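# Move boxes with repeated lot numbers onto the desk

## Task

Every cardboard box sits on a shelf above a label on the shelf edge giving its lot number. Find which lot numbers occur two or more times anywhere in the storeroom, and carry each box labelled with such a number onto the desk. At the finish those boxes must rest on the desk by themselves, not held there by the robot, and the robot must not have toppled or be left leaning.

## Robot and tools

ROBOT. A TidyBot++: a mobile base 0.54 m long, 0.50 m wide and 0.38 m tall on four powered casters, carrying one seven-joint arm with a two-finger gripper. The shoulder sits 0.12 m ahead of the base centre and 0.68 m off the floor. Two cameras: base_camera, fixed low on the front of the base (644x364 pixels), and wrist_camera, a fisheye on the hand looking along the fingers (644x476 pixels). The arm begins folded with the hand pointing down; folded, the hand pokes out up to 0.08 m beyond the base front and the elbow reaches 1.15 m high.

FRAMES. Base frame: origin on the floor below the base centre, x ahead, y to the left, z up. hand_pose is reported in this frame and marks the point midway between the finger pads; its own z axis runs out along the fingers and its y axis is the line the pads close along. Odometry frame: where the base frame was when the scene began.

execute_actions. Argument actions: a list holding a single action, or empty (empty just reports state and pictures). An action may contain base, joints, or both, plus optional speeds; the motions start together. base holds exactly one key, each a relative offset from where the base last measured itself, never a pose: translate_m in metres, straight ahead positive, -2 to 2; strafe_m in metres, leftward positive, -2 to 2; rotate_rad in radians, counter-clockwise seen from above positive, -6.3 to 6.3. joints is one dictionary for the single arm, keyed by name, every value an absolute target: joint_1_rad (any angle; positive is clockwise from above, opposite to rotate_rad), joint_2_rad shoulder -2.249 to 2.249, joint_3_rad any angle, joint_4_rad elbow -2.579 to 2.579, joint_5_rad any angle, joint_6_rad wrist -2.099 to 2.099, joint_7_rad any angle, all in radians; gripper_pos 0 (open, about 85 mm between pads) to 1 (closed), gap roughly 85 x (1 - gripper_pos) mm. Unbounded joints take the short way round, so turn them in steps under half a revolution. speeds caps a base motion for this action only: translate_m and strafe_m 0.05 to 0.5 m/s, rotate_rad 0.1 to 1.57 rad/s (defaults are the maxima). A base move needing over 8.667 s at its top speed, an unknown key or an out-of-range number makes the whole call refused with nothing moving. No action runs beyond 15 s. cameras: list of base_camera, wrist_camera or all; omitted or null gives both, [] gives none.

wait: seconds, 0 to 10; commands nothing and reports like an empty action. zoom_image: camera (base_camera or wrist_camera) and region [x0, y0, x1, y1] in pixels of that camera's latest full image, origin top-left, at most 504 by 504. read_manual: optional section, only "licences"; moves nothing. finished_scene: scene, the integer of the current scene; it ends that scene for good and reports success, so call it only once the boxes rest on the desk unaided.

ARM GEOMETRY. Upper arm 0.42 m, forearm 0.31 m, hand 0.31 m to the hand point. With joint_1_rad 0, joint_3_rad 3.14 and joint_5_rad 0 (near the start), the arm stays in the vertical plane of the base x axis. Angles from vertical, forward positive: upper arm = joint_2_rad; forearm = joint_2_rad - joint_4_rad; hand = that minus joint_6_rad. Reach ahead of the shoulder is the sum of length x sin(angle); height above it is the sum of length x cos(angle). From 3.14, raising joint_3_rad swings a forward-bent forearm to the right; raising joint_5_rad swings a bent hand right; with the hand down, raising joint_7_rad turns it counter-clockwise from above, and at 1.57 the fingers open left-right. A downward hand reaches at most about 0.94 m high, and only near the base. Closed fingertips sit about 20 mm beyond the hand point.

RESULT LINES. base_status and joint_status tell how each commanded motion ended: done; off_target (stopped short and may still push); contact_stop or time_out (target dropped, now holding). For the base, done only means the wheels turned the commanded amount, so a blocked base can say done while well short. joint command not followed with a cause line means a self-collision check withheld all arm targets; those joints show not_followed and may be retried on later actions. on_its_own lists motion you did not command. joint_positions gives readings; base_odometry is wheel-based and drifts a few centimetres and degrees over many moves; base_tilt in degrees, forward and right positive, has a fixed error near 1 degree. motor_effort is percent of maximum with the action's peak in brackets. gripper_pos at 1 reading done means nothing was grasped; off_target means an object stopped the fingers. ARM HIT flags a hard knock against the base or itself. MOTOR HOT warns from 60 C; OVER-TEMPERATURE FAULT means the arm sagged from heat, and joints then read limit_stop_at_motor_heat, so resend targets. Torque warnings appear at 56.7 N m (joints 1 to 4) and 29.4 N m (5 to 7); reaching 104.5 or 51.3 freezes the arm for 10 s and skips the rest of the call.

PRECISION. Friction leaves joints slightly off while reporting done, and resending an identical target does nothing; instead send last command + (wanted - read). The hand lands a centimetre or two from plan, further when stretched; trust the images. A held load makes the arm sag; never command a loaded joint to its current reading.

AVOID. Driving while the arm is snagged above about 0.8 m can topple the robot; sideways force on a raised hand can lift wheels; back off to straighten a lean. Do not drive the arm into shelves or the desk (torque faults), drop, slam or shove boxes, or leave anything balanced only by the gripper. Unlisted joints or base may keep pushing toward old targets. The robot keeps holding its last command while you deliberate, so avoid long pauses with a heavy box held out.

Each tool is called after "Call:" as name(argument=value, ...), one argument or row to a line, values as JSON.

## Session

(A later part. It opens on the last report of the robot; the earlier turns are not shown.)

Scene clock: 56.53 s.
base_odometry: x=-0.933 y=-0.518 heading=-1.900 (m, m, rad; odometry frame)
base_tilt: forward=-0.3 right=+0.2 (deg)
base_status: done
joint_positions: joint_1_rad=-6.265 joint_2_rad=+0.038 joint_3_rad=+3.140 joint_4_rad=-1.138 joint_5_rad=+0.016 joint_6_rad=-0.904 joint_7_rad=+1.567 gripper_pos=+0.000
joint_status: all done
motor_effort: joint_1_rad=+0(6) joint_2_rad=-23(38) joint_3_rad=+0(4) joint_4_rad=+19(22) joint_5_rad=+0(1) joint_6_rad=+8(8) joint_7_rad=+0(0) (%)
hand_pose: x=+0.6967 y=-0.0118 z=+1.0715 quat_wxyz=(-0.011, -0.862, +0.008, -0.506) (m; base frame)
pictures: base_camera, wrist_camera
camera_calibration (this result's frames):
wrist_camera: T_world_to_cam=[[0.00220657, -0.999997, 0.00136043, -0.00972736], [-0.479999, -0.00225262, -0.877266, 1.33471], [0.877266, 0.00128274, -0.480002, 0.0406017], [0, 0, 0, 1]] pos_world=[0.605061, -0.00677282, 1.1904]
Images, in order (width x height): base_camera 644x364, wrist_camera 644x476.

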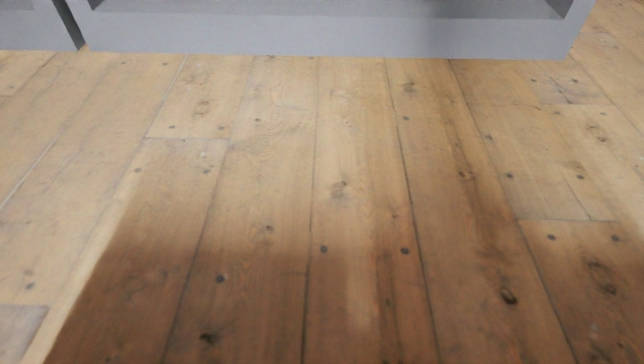

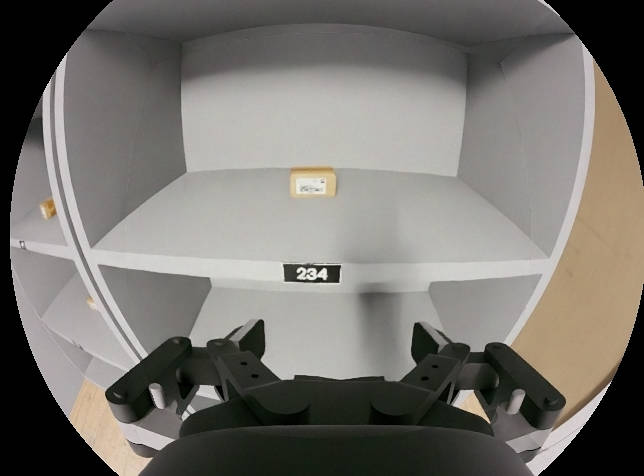

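Call:
execute_actions(
  actions=[
    {"base": {"strafe_m": 0.045}, "joints": {"joint_1_rad": -6.3, "joint_4_rad": -1.225, "joint_6_rad": -0.83, "joint_5_rad": -0.015}},
  ],
  cameras=[],
)

Call:
execute_actions(
  actions=[
    {"base": {"translate_m": 0.3}},
  ],
)

Scene clock: 59.80 s.
base_odometry: x=-0.890 y=-0.533 heading=-1.900 (m, m, rad; odometry frame)
base_tilt: forward=-0.3 right=+0.2 (deg)
base_status: done
joint_positions: joint_1_rad=-6.287 joint_2_rad=+0.038 joint_3_rad=+3.139 joint_4_rad=-1.216 joint_5_rad=+0.003 joint_6_rad=-0.851 joint_7_rad=+1.567 gripper_pos=+0.000
joint_status: all done
motor_effort: joint_1_rad=+1(2) joint_2_rad=-23(24) joint_3_rad=+1(2) joint_4_rad=+20(21) joint_5_rad=+1(1) joint_6_rad=+7(8) joint_7_rad=+0(0) (%)
hand_pose: x=+0.7015 y=+0.0042 z=+1.0420 quat_wxyz=(+0.001, -0.869, -0.001, -0.496) (m; base frame)
pictures: none
No camera images: the call's "cameras" was empty. Leave "cameras" out to get every camera's image.

Scene clock: 61.73 s.
base_odometry: x=-0.987 y=-0.817 heading=-1.900 (m, m, rad; odometry frame)
base_tilt: forward=-0.2 right=+0.2 (deg)
base_status: done
joint_positions: joint_1_rad=-6.287 joint_2_rad=+0.039 joint_3_rad=+3.139 joint_4_rad=-1.216 joint_5_rad=+0.003 joint_6_rad=-0.847 joint_7_rad=+1.567 gripper_pos=+0.000
joint_status: not commanded
motor_effort: joint_1_rad=+0(1) joint_2_rad=-24(28) joint_3_rad=+1(0) joint_4_rad=+20(21) joint_5_rad=+0(1) joint_6_rad=+7(8) joint_7_rad=+0(0) (%)
hand_pose: x=+0.7025 y=+0.0042 z=+1.0422 quat_wxyz=(+0.001, -0.868, -0.001, -0.497) (m; base frame)
pictures: base_camera, wrist_camera
camera_calibration (this result's frames):
wrist_camera: T_world_to_cam=[[0.0292313, -0.999514, -0.010874, 0.0000685618], [-0.499252, -0.00517464, -0.866441, 1.3141], [0.865964, 0.0307561, -0.49916, 0.0491454], [0, 0, 0, 1]] pos_world=[0.613506, 0.00535699, 1.16312]
Images, in order (width x height): base_camera 644x364, wrist_camera 644x476.

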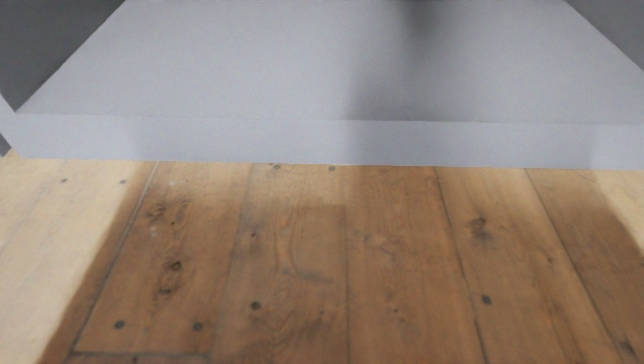

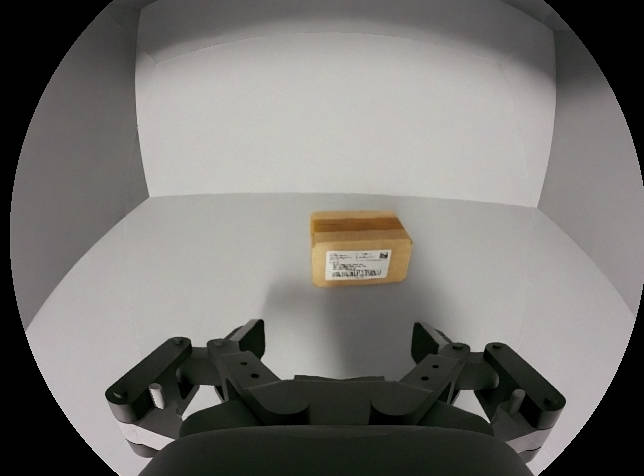

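Call:
execute_actions(
  actions=[
    {"base": {"translate_m": 0.075}, "joints": {"joint_4_rad": -1.262}},
  ],
  cameras=["wrist_camera"],
)

Scene clock: 63.50 s.
base_odometry: x=-1.011 y=-0.888 heading=-1.899 (m, m, rad; odometry frame)
base_tilt: forward=-0.3 right=+0.2 (deg)
base_status: done
joint_positions: joint_1_rad=-6.287 joint_2_rad=+0.037 joint_3_rad=+3.139 joint_4_rad=-1.249 joint_5_rad=+0.003 joint_6_rad=-0.847 joint_7_rad=+1.567 gripper_pos=+0.000
joint_status: all done
motor_effort: joint_1_rad=+1(0) joint_2_rad=-25(27) joint_3_rad=+1(0) joint_4_rad=+21(21) joint_5_rad=+1(1) joint_6_rad=+7(8) joint_7_rad=+0(0) (%)
hand_pose: x=+0.6996 y=+0.0042 z=+1.0248 quat_wxyz=(+0.001, -0.875, -0.001, -0.483) (m; base frame)
pictures: wrist_camera
camera_calibration (this result's frames):
wrist_camera: T_world_to_cam=[[0.0288933, -0.999516, -0.0115683, 0.00089949], [-0.525482, -0.00534337, -0.850788, 1.29985], [0.850314, 0.030661, -0.525382, 0.0808371], [0, 0, 0, 1]] pos_world=[0.614285, 0.00536609, 1.14838]
Images, in order (width x height): wrist_camera 644x476.

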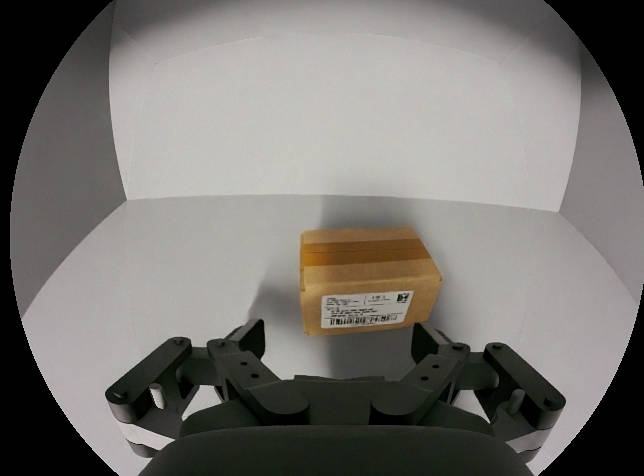

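Call:
execute_actions(
  actions=[
    {"base": {"translate_m": 0.055}, "speeds": {"translate_m": 0.06}},
  ],
  cameras=["wrist_camera"],
)

Scene clock: 65.03 s.
base_odometry: x=-1.029 y=-0.940 heading=-1.899 (m, m, rad; odometry frame)
base_tilt: forward=-0.3 right=+0.2 (deg)
base_status: done
joint_positions: joint_1_rad=-6.287 joint_2_rad=+0.036 joint_3_rad=+3.139 joint_4_rad=-1.249 joint_5_rad=+0.003 joint_6_rad=-0.847 joint_7_rad=+1.567 gripper_pos=+0.000
joint_status: not commanded
motor_effort: joint_1_rad=+1(0) joint_2_rad=-24(26) joint_3_rad=+1(0) joint_4_rad=+20(21) joint_5_rad=+0(0) joint_6_rad=+7(7) joint_7_rad=+0(0) (%)
hand_pose: x=+0.6992 y=+0.0042 z=+1.0254 quat_wxyz=(+0.001, -0.875, -0.001, -0.484) (m; base frame)
pictures: wrist_camera
camera_calibration (this result's frames):
wrist_camera: T_world_to_cam=[[0.0289068, -0.999515, -0.0115401, 0.000877289], [-0.524528, -0.00534004, -0.851377, 1.30012], [0.850903, 0.0306637, -0.524428, 0.0800656], [0, 0, 0, 1]] pos_world=[0.613795, 0.00536444, 1.14889]
Images, in order (width x height): wrist_camera 644x476.

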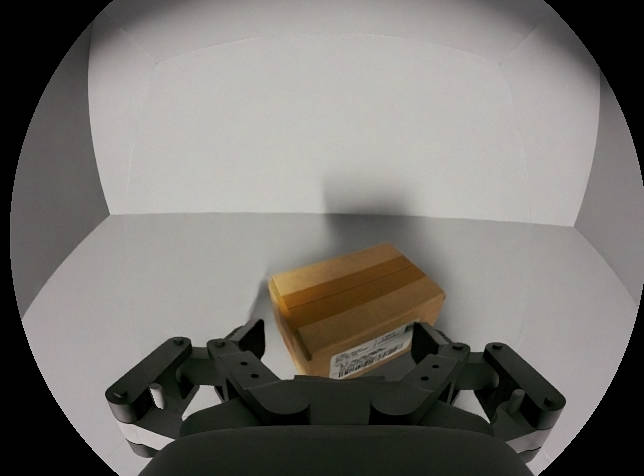

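Call:
execute_actions(
  actions=[
    {"base": {"translate_m": 0.03}, "speeds": {"translate_m": 0.06}},
  ],
  cameras=["wrist_camera"],
)

Scene clock: 66.23 s.
base_odometry: x=-1.039 y=-0.968 heading=-1.899 (m, m, rad; odometry frame)
base_tilt: forward=-0.3 right=+0.2 (deg)
base_status: done
joint_positions: joint_1_rad=-6.287 joint_2_rad=+0.035 joint_3_rad=+3.139 joint_4_rad=-1.249 joint_5_rad=+0.003 joint_6_rad=-0.847 joint_7_rad=+1.567 gripper_pos=+0.000
joint_status: not commanded
motor_effort: joint_1_rad=+1(1) joint_2_rad=-23(26) joint_3_rad=+1(0) joint_4_rad=+20(21) joint_5_rad=+0(0) joint_6_rad=+7(8) joint_7_rad=+0(0) (%)
hand_pose: x=+0.6989 y=+0.0042 z=+1.0259 quat_wxyz=(+0.001, -0.875, -0.001, -0.484) (m; base frame)
pictures: wrist_camera
camera_calibration (this result's frames):
wrist_camera: T_world_to_cam=[[0.0289187, -0.999515, -0.0115145, 0.000857165], [-0.52366, -0.00533683, -0.851911, 1.30038], [0.851436, 0.0306658, -0.52356, 0.0793649], [0, 0, 0, 1]] pos_world=[0.613355, 0.00536284, 1.14937]
Images, in order (width x height): wrist_camera 644x476.

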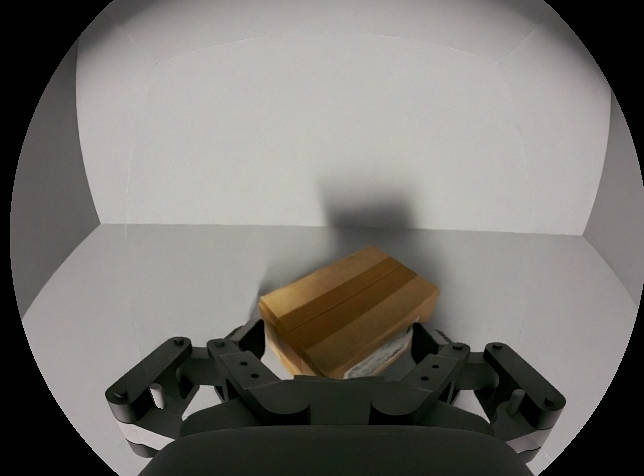

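Call:
execute_actions(
  actions=[
    {"base": {"translate_m": -0.016}},
  ],
  cameras=[],
)

Call:
execute_actions(
  actions=[
    {"base": {"strafe_m": 0.01}, "speeds": {"strafe_m": 0.05}},
  ],
  cameras=["wrist_camera"],
)

Scene clock: 67.97 s.
base_odometry: x=-1.034 y=-0.953 heading=-1.899 (m, m, rad; odometry frame)
base_tilt: forward=-0.3 right=+0.2 (deg)
base_status: done
joint_positions: joint_1_rad=-6.287 joint_2_rad=+0.028 joint_3_rad=+3.139 joint_4_rad=-1.249 joint_5_rad=+0.003 joint_6_rad=-0.846 joint_7_rad=+1.567 gripper_pos=+0.000
joint_status: not commanded
motor_effort: joint_1_rad=+0(0) joint_2_rad=-22(28) joint_3_rad=+0(0) joint_4_rad=+20(21) joint_5_rad=+1(1) joint_6_rad=+7(8) joint_7_rad=+0(0) (%)
hand_pose: x=+0.6967 y=+0.0042 z=+1.0295 quat_wxyz=(+0.001, -0.873, -0.001, -0.487) (m; base frame)
pictures: none
No camera images: the call's "cameras" was empty. Leave "cameras" out to get every camera's image.

Scene clock: 68.63 s.
base_odometry: x=-1.024 y=-0.957 heading=-1.899 (m, m, rad; odometry frame)
base_tilt: forward=-0.3 right=+0.2 (deg)
base_status: done
joint_positions: joint_1_rad=-6.288 joint_2_rad=+0.028 joint_3_rad=+3.139 joint_4_rad=-1.249 joint_5_rad=+0.003 joint_6_rad=-0.846 joint_7_rad=+1.567 gripper_pos=+0.000
joint_status: not commanded
motor_effort: joint_1_rad=+2(2) joint_2_rad=-22(25) joint_3_rad=+2(2) joint_4_rad=+20(21) joint_5_rad=+1(0) joint_6_rad=+7(7) joint_7_rad=+0(0) (%)
hand_pose: x=+0.6967 y=+0.0048 z=+1.0295 quat_wxyz=(+0.001, -0.873, -0.002, -0.487) (m; base frame)
pictures: wrist_camera
camera_calibration (this result's frames):
wrist_camera: T_world_to_cam=[[0.0300988, -0.999481, -0.0114758, 0.000737306], [-0.518276, -0.00578848, -0.855194, 1.30191], [0.854684, 0.0316879, -0.518181, 0.0752877], [0, 0, 0, 1]] pos_world=[0.610381, 0.00588731, 1.15241]
Images, in order (width x height): wrist_camera 644x476.

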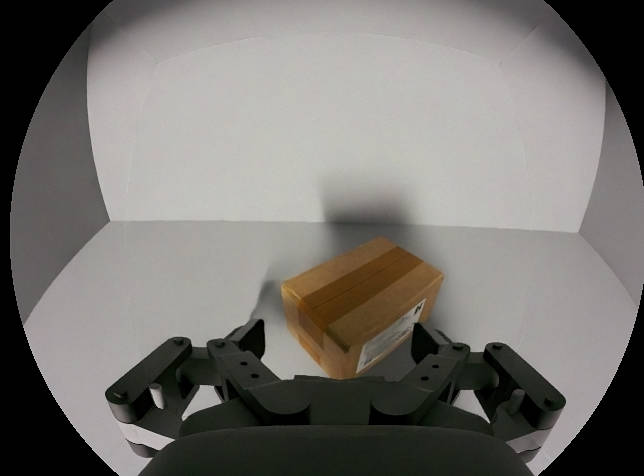

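Call:
execute_actions(
  actions=[
    {"base": {"translate_m": 0.04}, "speeds": {"translate_m": 0.06}},
  ],
  cameras=["wrist_camera"],
)

Scene clock: 69.97 s.
base_odometry: x=-1.037 y=-0.995 heading=-1.899 (m, m, rad; odometry frame)
base_tilt: forward=-0.3 right=+0.2 (deg)
base_status: done
joint_positions: joint_1_rad=-6.288 joint_2_rad=+0.029 joint_3_rad=+3.139 joint_4_rad=-1.250 joint_5_rad=+0.003 joint_6_rad=-0.846 joint_7_rad=+1.567 gripper_pos=+0.000
joint_status: not commanded
motor_effort: joint_1_rad=+0(1) joint_2_rad=-23(27) joint_3_rad=+0(2) joint_4_rad=+20(21) joint_5_rad=+1(1) joint_6_rad=+7(8) joint_7_rad=+0(0) (%)
hand_pose: x=+0.6968 y=+0.0048 z=+1.0294 quat_wxyz=(+0.001, -0.873, -0.002, -0.487) (m; base frame)
pictures: wrist_camera
camera_calibration (this result's frames):
wrist_camera: T_world_to_cam=[[0.0301015, -0.999481, -0.0114954, 0.000756447], [-0.518426, -0.00577863, -0.855103, 1.30185], [0.854593, 0.0316994, -0.518331, 0.0753891], [0, 0, 0, 1]] pos_world=[0.610465, 0.00588919, 1.1523]
Images, in order (width x height): wrist_camera 644x476.

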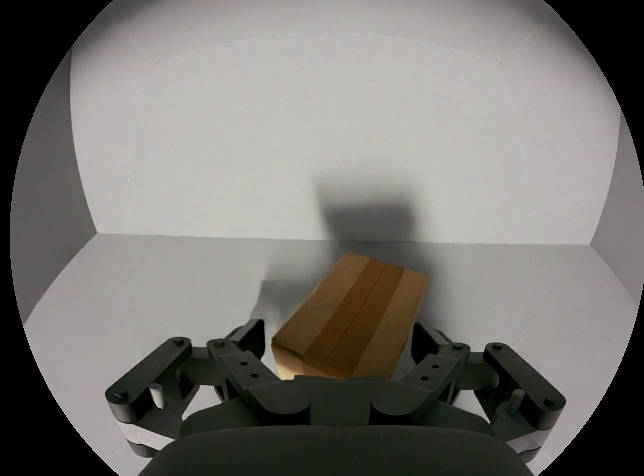

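Call:
execute_actions(
  actions=[
    {"joints": {"gripper_pos": 1.0}},
  ],
  cameras=["wrist_camera"],
)

Scene clock: 71.27 s.
base_odometry: x=-1.037 y=-0.995 heading=-1.899 (m, m, rad; odometry frame)
base_tilt: forward=-0.3 right=+0.2 (deg)
base_status: not commanded
joint_positions: joint_1_rad=-6.288 joint_2_rad=+0.027 joint_3_rad=+3.139 joint_4_rad=-1.249 joint_5_rad=+0.003 joint_6_rad=-0.843 joint_7_rad=+1.567 gripper_pos=+0.312
joint_status: gripper_pos off_target (ended at +0.312, target +1.000)
motor_effort: joint_1_rad=+0(1) joint_2_rad=-21(23) joint_3_rad=+1(0) joint_4_rad=+19(20) joint_5_rad=+0(1) joint_6_rad=+6(7) joint_7_rad=+0(1) (%)
hand_pose: x=+0.6970 y=+0.0048 z=+1.0311 quat_wxyz=(+0.001, -0.872, -0.002, -0.489) (m; base frame)
pictures: wrist_camera
camera_calibration (this result's frames):
wrist_camera: T_world_to_cam=[[0.0301996, -0.999478, -0.0114868, 0.000724134], [-0.514264, -0.00568232, -0.857613, 1.30308], [0.8571, 0.0318068, -0.514167, 0.0700735], [0, 0, 0, 1]] pos_world=[0.610043, 0.00589944, 1.15357]
Images, in order (width x height): wrist_camera 644x476.

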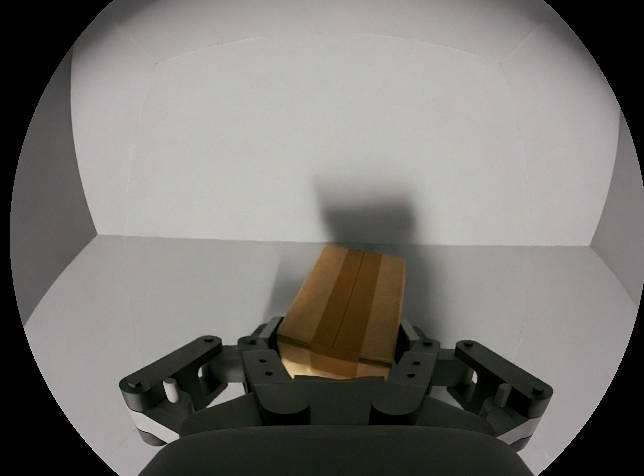

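Call:
execute_actions(
  actions=[
    {"joints": {"gripper_pos": 0.1, "joint_4_rad": -1.275}},
  ],
  cameras=[],
)

Call:
execute_actions(
  actions=[
    {"base": {"translate_m": 0.018}, "speeds": {"translate_m": 0.06}},
  ],
  cameras=[],
)

Call:
execute_actions(
  actions=[
    {"joints": {"gripper_pos": 1.0}},
  ],
  cameras=["wrist_camera"],
)

Scene clock: 72.63 s.
base_odometry: x=-1.037 y=-0.995 heading=-1.899 (m, m, rad; odometry frame)
base_tilt: forward=-0.3 right=+0.2 (deg)
base_status: not commanded
joint_positions: joint_1_rad=-6.288 joint_2_rad=+0.027 joint_3_rad=+3.139 joint_4_rad=-1.260 joint_5_rad=+0.003 joint_6_rad=-0.840 joint_7_rad=+1.567 gripper_pos=+0.100
joint_status: all done
motor_effort: joint_1_rad=+0(0) joint_2_rad=-23(24) joint_3_rad=+0(0) joint_4_rad=+21(20) joint_5_rad=+1(0) joint_6_rad=+7(8) joint_7_rad=+0(0) (%)
hand_pose: x=+0.6963 y=+0.0048 z=+1.0261 quat_wxyz=(+0.001, -0.874, -0.002, -0.486) (m; base frame)
pictures: none
No camera images: the call's "cameras" was empty. Leave "cameras" out to get every camera's image.

Scene clock: 73.43 s.
base_odometry: x=-1.043 y=-1.012 heading=-1.898 (m, m, rad; odometry frame)
base_tilt: forward=-0.3 right=+0.2 (deg)
base_status: done
joint_positions: joint_1_rad=-6.288 joint_2_rad=+0.027 joint_3_rad=+3.139 joint_4_rad=-1.260 joint_5_rad=+0.003 joint_6_rad=-0.840 joint_7_rad=+1.567 gripper_pos=+0.100
joint_status: not commanded
motor_effort: joint_1_rad=+1(0) joint_2_rad=-23(26) joint_3_rad=+1(0) joint_4_rad=+20(21) joint_5_rad=+1(0) joint_6_rad=+7(8) joint_7_rad=+0(0) (%)
hand_pose: x=+0.6965 y=+0.0048 z=+1.0256 quat_wxyz=(+0.001, -0.874, -0.002, -0.485) (m; base frame)
pictures: none
No camera images: the call's "cameras" was empty. Leave "cameras" out to get every camera's image.

Scene clock: 74.47 s.
base_odometry: x=-1.043 y=-1.012 heading=-1.898 (m, m, rad; odometry frame)
base_tilt: forward=-0.3 right=+0.2 (deg)
base_status: not commanded
joint_positions: joint_1_rad=-6.288 joint_2_rad=+0.026 joint_3_rad=+3.139 joint_4_rad=-1.260 joint_5_rad=+0.003 joint_6_rad=-0.839 joint_7_rad=+1.567 gripper_pos=+0.336
joint_status: gripper_pos off_target (ended at +0.336, target +1.000)
motor_effort: joint_1_rad=+0(1) joint_2_rad=-22(23) joint_3_rad=+1(0) joint_4_rad=+19(20) joint_5_rad=+0(0) joint_6_rad=+7(8) joint_7_rad=+0(0) (%)
hand_pose: x=+0.6964 y=+0.0048 z=+1.0264 quat_wxyz=(+0.001, -0.874, -0.002, -0.486) (m; base frame)
pictures: wrist_camera
camera_calibration (this result's frames):
wrist_camera: T_world_to_cam=[[0.0303491, -0.999476, -0.0112846, 0.000374481], [-0.519577, -0.00613037, -0.854402, 1.29922], [0.853885, 0.0317935, -0.51949, 0.0758259], [0, 0, 0, 1]] pos_world=[0.610286, 0.0059282, 1.14945]
Images, in order (width x height): wrist_camera 644x476.

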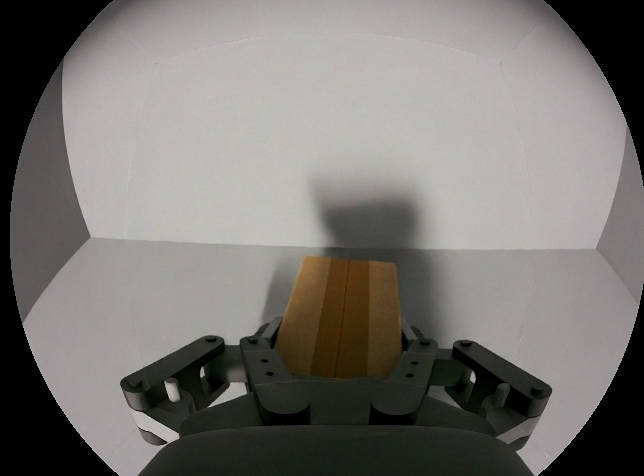

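Call:
execute_actions(
  actions=[
    {"base": {"translate_m": -0.5}, "joints": {"joint_4_rad": -1.17}},
  ],
  cameras=["wrist_camera"],
)

Scene clock: 77.37 s.
base_odometry: x=-0.882 y=-0.538 heading=-1.899 (m, m, rad; odometry frame)
base_tilt: forward=-0.3 right=+0.2 (deg)
base_status: done
joint_positions: joint_1_rad=-6.288 joint_2_rad=+0.032 joint_3_rad=+3.139 joint_4_rad=-1.185 joint_5_rad=+0.002 joint_6_rad=-0.837 joint_7_rad=+1.568 gripper_pos=+0.336
joint_status: all done
motor_effort: joint_1_rad=+0(3) joint_2_rad=-23(28) joint_3_rad=+0(3) joint_4_rad=+21(22) joint_5_rad=+0(0) joint_6_rad=+8(9) joint_7_rad=+0(0) (%)
hand_pose: x=+0.7028 y=+0.0049 z=+1.0665 quat_wxyz=(+0.001, -0.856, -0.002, -0.517) (m; base frame)
pictures: wrist_camera
camera_calibration (this result's frames):
wrist_camera: T_world_to_cam=[[0.031354, -0.999462, -0.00966784, -0.00171373], [-0.457316, -0.00574429, -0.889286, 1.33018], [0.888751, 0.0323039, -0.45725, 0.000330732], [0, 0, 0, 1]] pos_world=[0.608073, 0.00591746, 1.18305]
Images, in order (width x height): wrist_camera 644x476.

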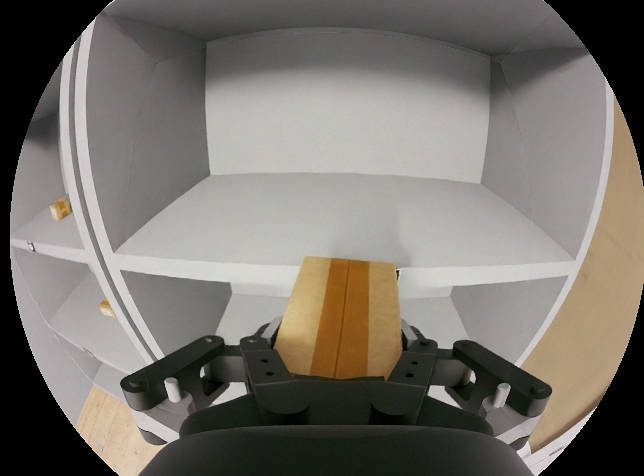

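Call:
execute_actions(
  actions=[
    {"base": {"rotate_rad": 3.445}, "joints": {"joint_1_rad": -6.283, "joint_2_rad": 0.25, "joint_4_rad": -1.5, "joint_6_rad": -0.36}},
  ],
)

Scene clock: 81.50 s.
base_odometry: x=-0.881 y=-0.538 heading=+1.546 (m, m, rad; odometry frame)
base_tilt: forward=-0.3 right=+0.2 (deg)
base_status: done
joint_positions: joint_1_rad=-6.288 joint_2_rad=+0.279 joint_3_rad=+3.136 joint_4_rad=-1.497 joint_5_rad=+0.002 joint_6_rad=-0.380 joint_7_rad=+1.568 gripper_pos=+0.336
joint_status: all done
motor_effort: joint_1_rad=+0(4) joint_2_rad=-33(42) joint_3_rad=+0(4) joint_4_rad=+21(23) joint_5_rad=+0(1) joint_6_rad=+8(8) joint_7_rad=+0(0) (%)
hand_pose: x=+0.8021 y=+0.0077 z=+0.8501 quat_wxyz=(+0.003, -0.881, -0.003, -0.473) (m; base frame)
pictures: base_camera, wrist_camera
camera_calibration (this result's frames):
wrist_camera: T_world_to_cam=[[0.034218, -0.999323, -0.0134884, -0.00322846], [-0.545354, -0.00736021, -0.838174, 1.2104], [0.837507, 0.0360366, -0.545237, -0.0710967], [0, 0, 0, 1]] pos_world=[0.71975, 0.0082446, 0.975717]
Images, in order (width x height): base_camera 644x364, wrist_camera 644x476.

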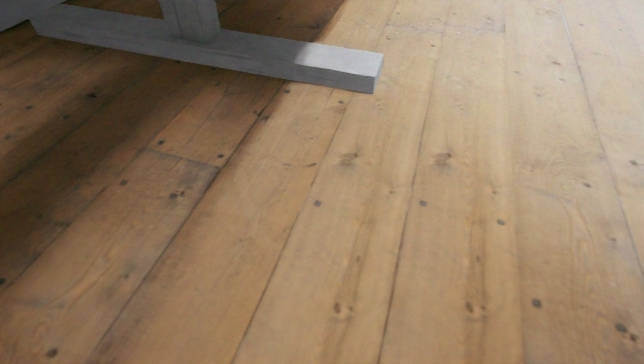

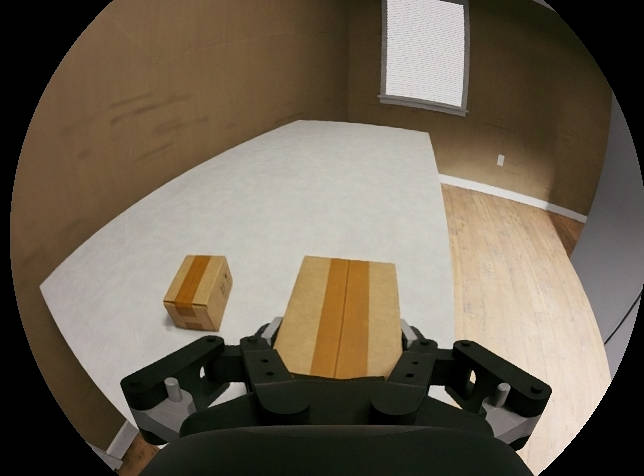

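Call:
execute_actions(
  actions=[
    {"base": {"translate_m": 0.08}, "joints": {"joint_2_rad": 0.53, "joint_4_rad": -1.38, "joint_6_rad": -0.17}},
  ],
  cameras=[],
)

Scene clock: 83.37 s.
base_odometry: x=-0.880 y=-0.458 heading=+1.547 (m, m, rad; odometry frame)
base_tilt: forward=-0.3 right=+0.2 (deg)
base_status: done
joint_positions: joint_1_rad=-6.288 joint_2_rad=+0.539 joint_3_rad=+3.136 joint_4_rad=-1.400 joint_5_rad=+0.002 joint_6_rad=-0.196 joint_7_rad=+1.568 gripper_pos=+0.336
joint_status: all done
motor_effort: joint_1_rad=+0(1) joint_2_rad=-42(46) joint_3_rad=+0(1) joint_4_rad=+21(23) joint_5_rad=+0(1) joint_6_rad=+8(9) joint_7_rad=+0(0) (%)
hand_pose: x=+0.8911 y=+0.0083 z=+0.7635 quat_wxyz=(+0.003, -0.876, -0.003, -0.482) (m; base frame)
pictures: none
No camera images: the call's "cameras" was empty. Leave "cameras" out to get every camera's image.

Call:
execute_actions(
  actions=[
    {"joints": {"joint_2_rad": 0.585, "joint_6_rad": -0.15}},
  ],
  cameras=["wrist_camera"],
)

Scene clock: 84.27 s.
base_odometry: x=-0.880 y=-0.458 heading=+1.547 (m, m, rad; odometry frame)
base_tilt: forward=-0.3 right=+0.2 (deg)
base_status: not commanded
joint_positions: joint_1_rad=-6.288 joint_2_rad=+0.561 joint_3_rad=+3.136 joint_4_rad=-1.395 joint_5_rad=+0.002 joint_6_rad=-0.168 joint_7_rad=+1.568 gripper_pos=+0.336
joint_status: all done
motor_effort: joint_1_rad=+0(0) joint_2_rad=-41(42) joint_3_rad=+0(0) joint_4_rad=+20(20) joint_5_rad=+0(0) joint_6_rad=+7(8) joint_7_rad=+0(0) (%)
hand_pose: x=+0.8989 y=+0.0083 z=+0.7565 quat_wxyz=(+0.003, -0.873, -0.003, -0.487) (m; base frame)
pictures: wrist_camera
camera_calibration (this result's frames):
wrist_camera: T_world_to_cam=[[0.0346602, -0.999303, -0.0138706, -0.00724684], [-0.51796, -0.00609218, -0.855383, 1.17313], [0.854702, 0.0368322, -0.51781, -0.239408], [0, 0, 0, 1]] pos_world=[0.812511, 0.00872308, 0.879411]
Images, in order (width x height): wrist_camera 644x476.

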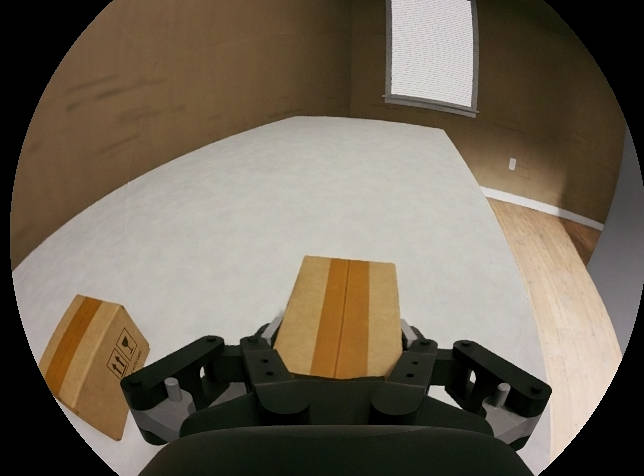

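Call:
execute_actions(
  actions=[
    {"joints": {"joint_2_rad": 0.56, "gripper_pos": 0.05}},
  ],
  cameras=[],
)

Call:
execute_actions(
  actions=[
    {"joints": {"joint_2_rad": 0.38}},
  ],
  cameras=[],
)

Scene clock: 85.53 s.
base_odometry: x=-0.880 y=-0.458 heading=+1.547 (m, m, rad; odometry frame)
base_tilt: forward=-0.3 right=+0.2 (deg)
base_status: not commanded
joint_positions: joint_1_rad=-6.288 joint_2_rad=+0.561 joint_3_rad=+3.136 joint_4_rad=-1.395 joint_5_rad=+0.002 joint_6_rad=-0.168 joint_7_rad=+1.568 gripper_pos=+0.050
joint_status: all done
motor_effort: joint_1_rad=+0(0) joint_2_rad=-41(43) joint_3_rad=+0(0) joint_4_rad=+19(21) joint_5_rad=+1(1) joint_6_rad=+7(8) joint_7_rad=+0(0) (%)
hand_pose: x=+0.8989 y=+0.0083 z=+0.7566 quat_wxyz=(+0.003, -0.873, -0.003, -0.487) (m; base frame)
pictures: none
No camera images: the call's "cameras" was empty. Leave "cameras" out to get every camera's image.

Scene clock: 86.73 s.
base_odometry: x=-0.880 y=-0.458 heading=+1.547 (m, m, rad; odometry frame)
base_tilt: forward=-0.3 right=+0.2 (deg)
base_status: not commanded
joint_positions: joint_1_rad=-6.288 joint_2_rad=+0.379 joint_3_rad=+3.136 joint_4_rad=-1.386 joint_5_rad=+0.002 joint_6_rad=-0.167 joint_7_rad=+1.568 gripper_pos=+0.050
joint_status: all done
motor_effort: joint_1_rad=+0(1) joint_2_rad=-36(44) joint_3_rad=+0(0) joint_4_rad=+21(21) joint_5_rad=+0(1) joint_6_rad=+8(8) joint_7_rad=+0(0) (%)
hand_pose: x=+0.8742 y=+0.0082 z=+0.9022 quat_wxyz=(+0.004, -0.822, -0.003, -0.569) (m; base frame)
pictures: none
No camera images: the call's "cameras" was empty. Leave "cameras" out to get every camera's image.

Call:
execute_actions(
  actions=[
    {"base": {"rotate_rad": -0.647}, "joints": {"joint_2_rad": -0.2, "joint_4_rad": -1.9, "gripper_pos": 0}},
  ],
  cameras=["base_camera"],
)

Call:
execute_actions(
  actions=[
    {"base": {"translate_m": 2.0}, "joints": {"joint_2_rad": -0.9, "joint_4_rad": -2.5, "joint_6_rad": -0.3}},
  ],
)

Scene clock: 92.03 s.
base_odometry: x=-0.880 y=-0.458 heading=+0.900 (m, m, rad; odometry frame)
base_tilt: forward=-0.3 right=+0.2 (deg)
base_status: done
joint_positions: joint_1_rad=-6.275 joint_2_rad=-0.185 joint_3_rad=+3.150 joint_4_rad=-1.885 joint_5_rad=+0.002 joint_6_rad=-0.167 joint_7_rad=+1.568 gripper_pos=+0.000
joint_status: all done
motor_effort: joint_1_rad=+1(6) joint_2_rad=-16(38) joint_3_rad=+0(4) joint_4_rad=+21(23) joint_5_rad=+0(0) joint_6_rad=+8(8) joint_7_rad=+0(0) (%)
hand_pose: x=+0.6512 y=-0.0080 z=+0.9643 quat_wxyz=(-0.004, -0.803, +0.007, -0.595) (m; base frame)
pictures: base_camera
Images, in order (width x height): base_camera 644x364.

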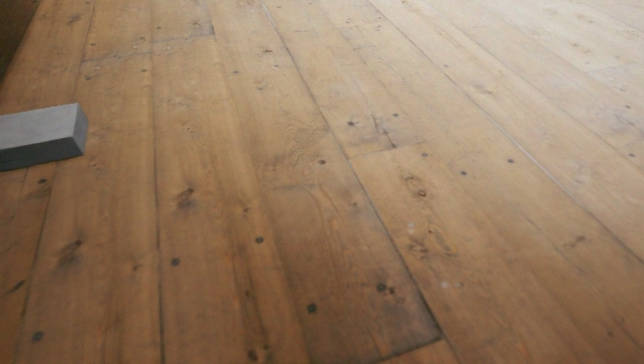

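Scene clock: 97.40 s.
base_odometry: x=+0.364 y=+1.108 heading=+0.900 (m, m, rad; odometry frame)
base_tilt: forward=-0.3 right=+0.2 (deg)
base_status: done
joint_positions: joint_1_rad=-6.275 joint_2_rad=-0.880 joint_3_rad=+3.150 joint_4_rad=-2.487 joint_5_rad=+0.002 joint_6_rad=-0.281 joint_7_rad=+1.568 gripper_pos=+0.000
joint_status: all done
motor_effort: joint_1_rad=+0(1) joint_2_rad=+6(17) joint_3_rad=+1(2) joint_4_rad=+21(22) joint_5_rad=+0(0) joint_6_rad=+8(8) joint_7_rad=+1(0) (%)
hand_pose: x=+0.4048 y=-0.0038 z=+0.8416 quat_wxyz=(-0.001, -0.810, +0.008, -0.587) (m; base frame)
pictures: base_camera, wrist_camera
camera_calibration (this result's frames):
wrist_camera: T_world_to_cam=[[0.0135398, -0.999841, -0.011561, 0.00558366], [-0.303649, 0.00690462, -0.952759, 0.985156], [0.952688, 0.0164107, -0.303508, 0.00732157], [0, 0, 0, 1]] pos_world=[0.292091, -0.0013395, 0.940903]
Images, in order (width x height): base_camera 644x364, wrist_camera 644x476.

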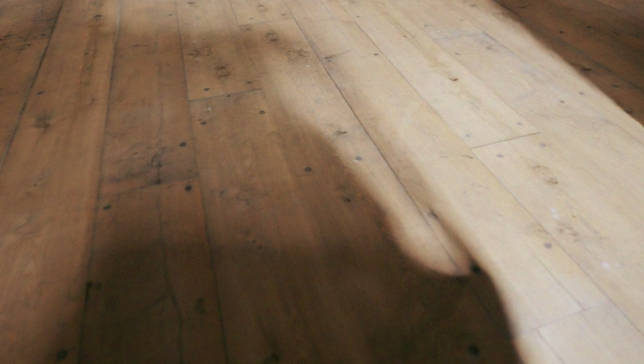

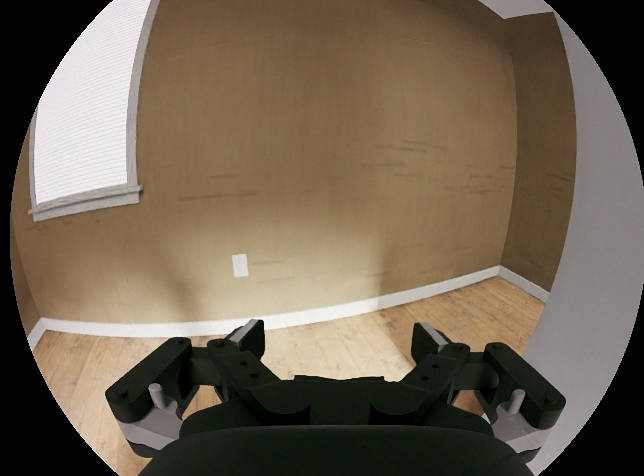

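Call:
execute_actions(
  actions=[
    {"base": {"translate_m": 1.0}, "joints": {"joint_1_rad": -5.1}},
  ],
)

Scene clock: 101.23 s.
base_odometry: x=+0.987 y=+1.891 heading=+0.899 (m, m, rad; odometry frame)
base_tilt: forward=-0.3 right=+0.2 (deg)
base_status: done
joint_positions: joint_1_rad=-5.123 joint_2_rad=-0.883 joint_3_rad=+3.150 joint_4_rad=-2.487 joint_5_rad=+0.002 joint_6_rad=-0.281 joint_7_rad=+1.568 gripper_pos=+0.000
joint_status: all done
motor_effort: joint_1_rad=+0(0) joint_2_rad=+6(8) joint_3_rad=+1(2) joint_4_rad=+22(22) joint_5_rad=+1(1) joint_6_rad=+8(9) joint_7_rad=+0(0) (%)
hand_pose: x=+0.2315 y=-0.2621 z=+0.8424 quat_wxyz=(-0.321, -0.674, +0.447, -0.492) (m; base frame)
pictures: base_camera, wrist_camera
camera_calibration (this result's frames):
wrist_camera: T_world_to_cam=[[-0.908066, -0.418678, -0.0111771, 0.114996], [-0.116267, 0.277628, -0.953627, 0.963389], [0.402366, -0.864657, -0.300783, 0.0710691], [0, 0, 0, 1]] pos_world=[0.187839, -0.157867, 0.941376]
Images, in order (width x height): base_camera 644x364, wrist_camera 644x476.

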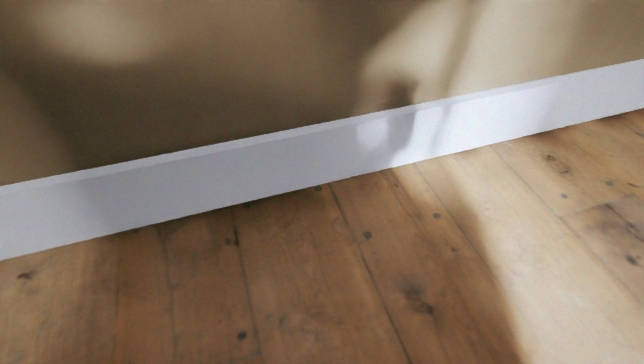

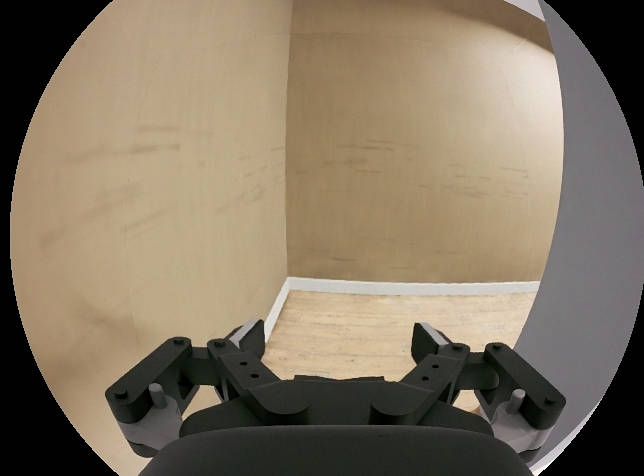

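Call:
execute_actions(
  actions=[
    {"base": {"rotate_rad": 1.917}, "joints": {"joint_1_rad": -2.4}},
  ],
)

Scene clock: 105.60 s.
base_odometry: x=+0.987 y=+1.891 heading=+2.816 (m, m, rad; odometry frame)
base_tilt: forward=-0.3 right=+0.2 (deg)
base_status: done
joint_positions: joint_1_rad=-2.425 joint_2_rad=-0.883 joint_3_rad=+3.150 joint_4_rad=-2.487 joint_5_rad=+0.002 joint_6_rad=-0.281 joint_7_rad=+1.568 gripper_pos=+0.000
joint_status: all done
motor_effort: joint_1_rad=+1(1) joint_2_rad=+6(7) joint_3_rad=+1(2) joint_4_rad=+21(21) joint_5_rad=+0(0) joint_6_rad=+8(8) joint_7_rad=+0(0) (%)
hand_pose: x=-0.0951 y=+0.1885 z=+0.8424 quat_wxyz=(-0.551, +0.288, +0.756, +0.205) (m; base frame)
pictures: base_camera, wrist_camera
camera_calibration (this result's frames):
wrist_camera: T_world_to_cam=[[0.640671, 0.767734, -0.0111771, -0.0693033], [0.22412, -0.200911, -0.953627, 0.922883], [-0.734378, 0.608456, -0.300783, 0.206342], [0, 0, 0, 1]] pos_world=[-0.0109034, 0.113074, 0.941376]
Images, in order (width x height): base_camera 644x364, wrist_camera 644x476.

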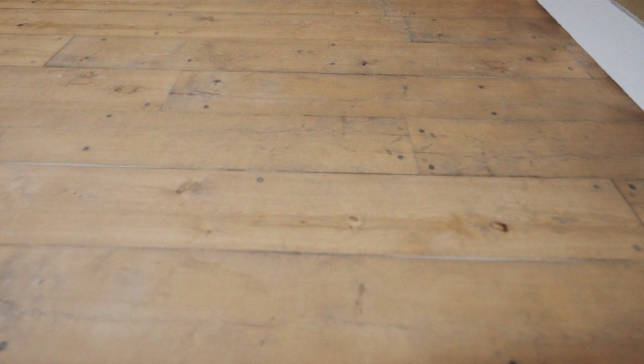

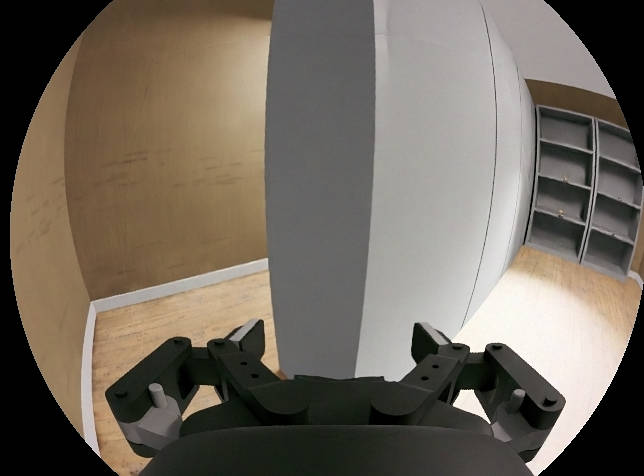

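Call:
execute_actions(
  actions=[
    {"base": {"translate_m": -1.36}, "joints": {"joint_1_rad": -1.3}},
  ],
)

Scene clock: 110.10 s.
base_odometry: x=+2.276 y=+1.457 heading=+2.816 (m, m, rad; odometry frame)
base_tilt: forward=-0.3 right=+0.2 (deg)
base_status: done
joint_positions: joint_1_rad=-1.324 joint_2_rad=-0.883 joint_3_rad=+3.149 joint_4_rad=-2.487 joint_5_rad=+0.002 joint_6_rad=-0.281 joint_7_rad=+1.568 gripper_pos=+0.000
joint_status: all done
motor_effort: joint_1_rad=+0(1) joint_2_rad=+6(8) joint_3_rad=+1(2) joint_4_rad=+21(22) joint_5_rad=+0(1) joint_6_rad=+8(9) joint_7_rad=+0(0) (%)
hand_pose: x=+0.1898 y=+0.2762 z=+0.8425 quat_wxyz=(-0.362, +0.641, +0.494, +0.463) (m; base frame)
pictures: base_camera, wrist_camera
camera_calibration (this result's frames):
wrist_camera: T_world_to_cam=[[0.974846, -0.22262, -0.01072, -0.109382], [-0.0768912, -0.29078, -0.953695, 0.958743], [0.209194, 0.930531, -0.300584, 0.0939236], [0, 0, 0, 1]] pos_world=[0.160701, 0.167034, 0.941408]
Images, in order (width x height): base_camera 644x364, wrist_camera 644x476.

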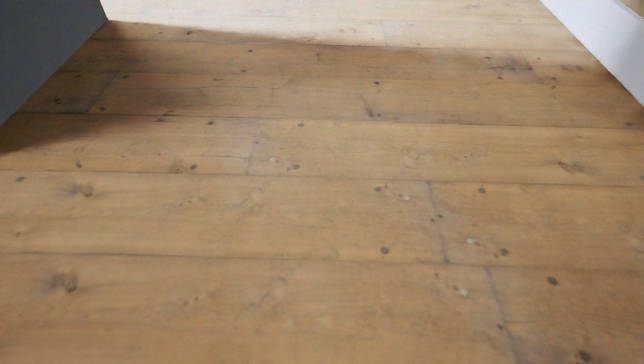

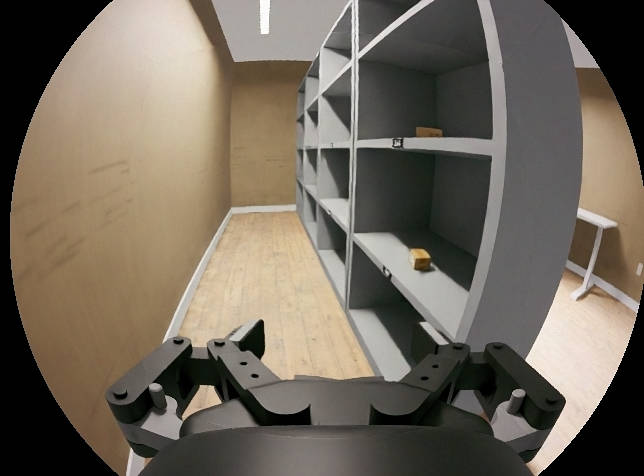

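Call:
execute_actions(
  actions=[
    {"base": {"strafe_m": 0.96}, "joints": {"joint_1_rad": 0.02, "joint_2_rad": -1.2, "joint_4_rad": -2.55, "joint_6_rad": -0.67}},
  ],
)

Scene clock: 113.80 s.
base_odometry: x=+1.970 y=+0.547 heading=+2.817 (m, m, rad; odometry frame)
base_tilt: forward=-0.3 right=+0.2 (deg)
base_status: done
joint_positions: joint_1_rad=+0.001 joint_2_rad=-1.174 joint_3_rad=+3.149 joint_4_rad=-2.532 joint_5_rad=+0.002 joint_6_rad=-0.649 joint_7_rad=+1.568 gripper_pos=+0.000
joint_status: all done
motor_effort: joint_1_rad=+0(0) joint_2_rad=+12(12) joint_3_rad=+1(3) joint_4_rad=+21(21) joint_5_rad=+1(1) joint_6_rad=+7(8) joint_7_rad=+0(0) (%)
hand_pose: x=+0.3204 y=-0.0005 z=+0.7794 quat_wxyz=(-0.002, +0.843, -0.004, +0.537) (m; base frame)
pictures: base_camera, wrist_camera
camera_calibration (this result's frames):
wrist_camera: T_world_to_cam=[[0.0217508, -0.999649, -0.0150971, 0.0093895], [-0.414884, 0.00471384, -0.909862, 0.902473], [0.909614, 0.0260538, -0.414636, 0.16917], [0, 0, 0, 1]] pos_world=[0.220338, 0.000724562, 0.891412]
Images, in order (width x height): base_camera 644x364, wrist_camera 644x476.

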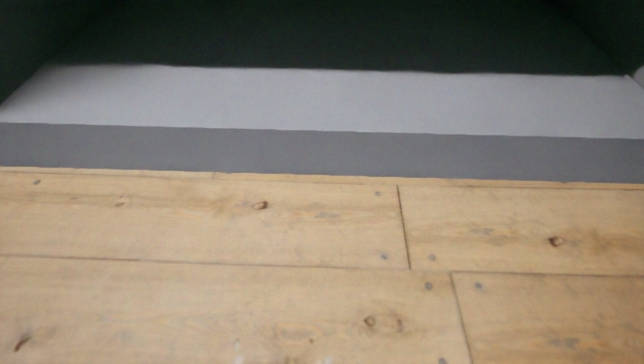

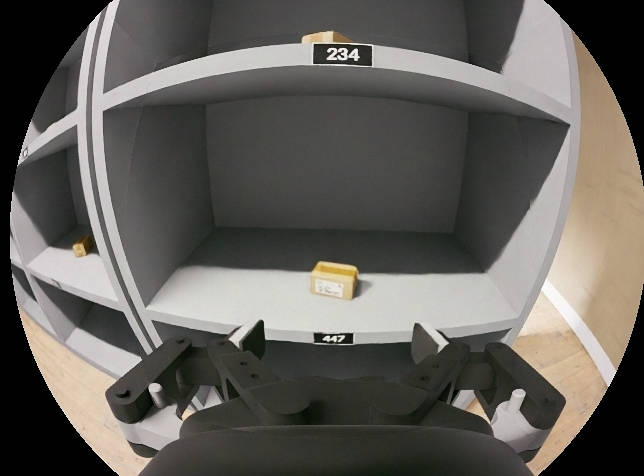

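Call:
execute_actions(
  actions=[
    {"base": {"strafe_m": 0.92}},
  ],
)

Call:
execute_actions(
  actions=[
    {"base": {"strafe_m": 0.92}},
  ],
)

Scene clock: 120.03 s.
base_odometry: x=+1.676 y=-0.325 heading=+2.817 (m, m, rad; odometry frame)
base_tilt: forward=-0.3 right=+0.2 (deg)
base_status: done
joint_positions: joint_1_rad=+0.001 joint_2_rad=-1.174 joint_3_rad=+3.149 joint_4_rad=-2.532 joint_5_rad=+0.002 joint_6_rad=-0.649 joint_7_rad=+1.568 gripper_pos=+0.000
joint_status: not commanded
motor_effort: joint_1_rad=+0(2) joint_2_rad=+12(12) joint_3_rad=+1(2) joint_4_rad=+21(21) joint_5_rad=+1(0) joint_6_rad=+8(8) joint_7_rad=+0(0) (%)
hand_pose: x=+0.3204 y=-0.0005 z=+0.7794 quat_wxyz=(-0.002, +0.843, -0.004, +0.537) (m; base frame)
pictures: base_camera, wrist_camera
camera_calibration (this result's frames):
wrist_camera: T_world_to_cam=[[0.021546, -0.999655, -0.0150438, 0.00937757], [-0.414841, 0.00475157, -0.909881, 0.902465], [0.909639, 0.0258451, -0.414595, 0.169139], [0, 0, 0, 1]] pos_world=[0.220322, 0.000714784, 0.891402]
Images, in order (width x height): base_camera 644x364, wrist_camera 644x476.

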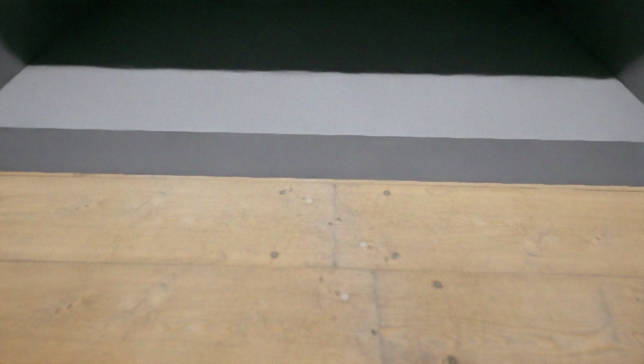

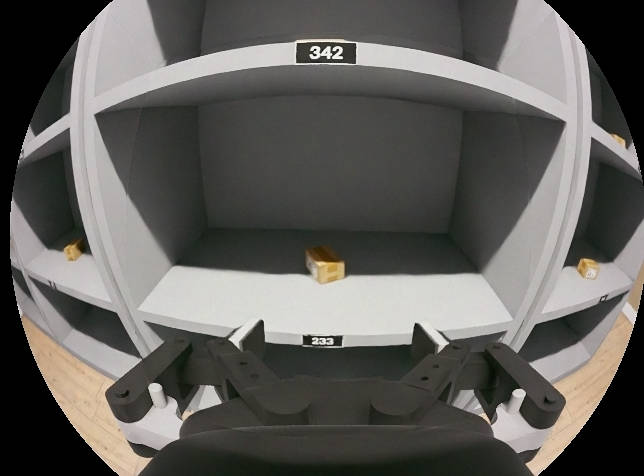

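Scene clock: 123.23 s.
base_odometry: x=+1.383 y=-1.197 heading=+2.817 (m, m, rad; odometry frame)
base_tilt: forward=-0.3 right=+0.2 (deg)
base_status: done
joint_positions: joint_1_rad=+0.001 joint_2_rad=-1.174 joint_3_rad=+3.149 joint_4_rad=-2.532 joint_5_rad=+0.002 joint_6_rad=-0.649 joint_7_rad=+1.568 gripper_pos=+0.000
joint_status: not commanded
motor_effort: joint_1_rad=+1(1) joint_2_rad=+12(12) joint_3_rad=+1(2) joint_4_rad=+21(21) joint_5_rad=+0(1) joint_6_rad=+8(8) joint_7_rad=+0(0) (%)
hand_pose: x=+0.3204 y=-0.0006 z=+0.7794 quat_wxyz=(-0.002, +0.843, -0.004, +0.537) (m; base frame)
pictures: base_camera, wrist_camera
camera_calibration (this result's frames):
wrist_camera: T_world_to_cam=[[0.0213657, -0.999659, -0.0149966, 0.00936681], [-0.414818, 0.00478399, -0.909892, 0.902464], [0.909653, 0.0256613, -0.414575, 0.169123], [0, 0, 0, 1]] pos_world=[0.220315, 0.000706316, 0.891399]
Images, in order (width x height): base_camera 644x364, wrist_camera 644x476.

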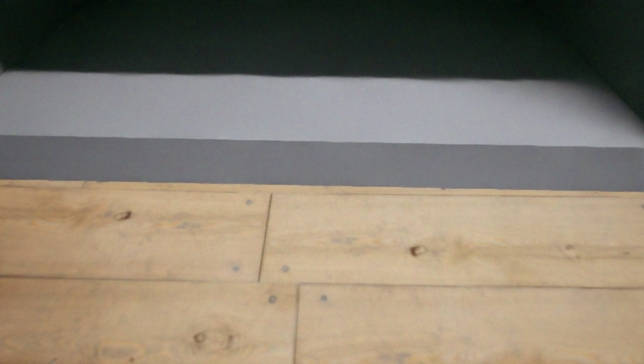

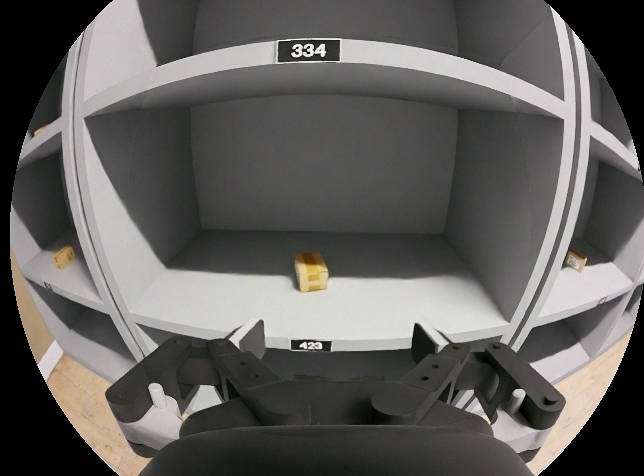

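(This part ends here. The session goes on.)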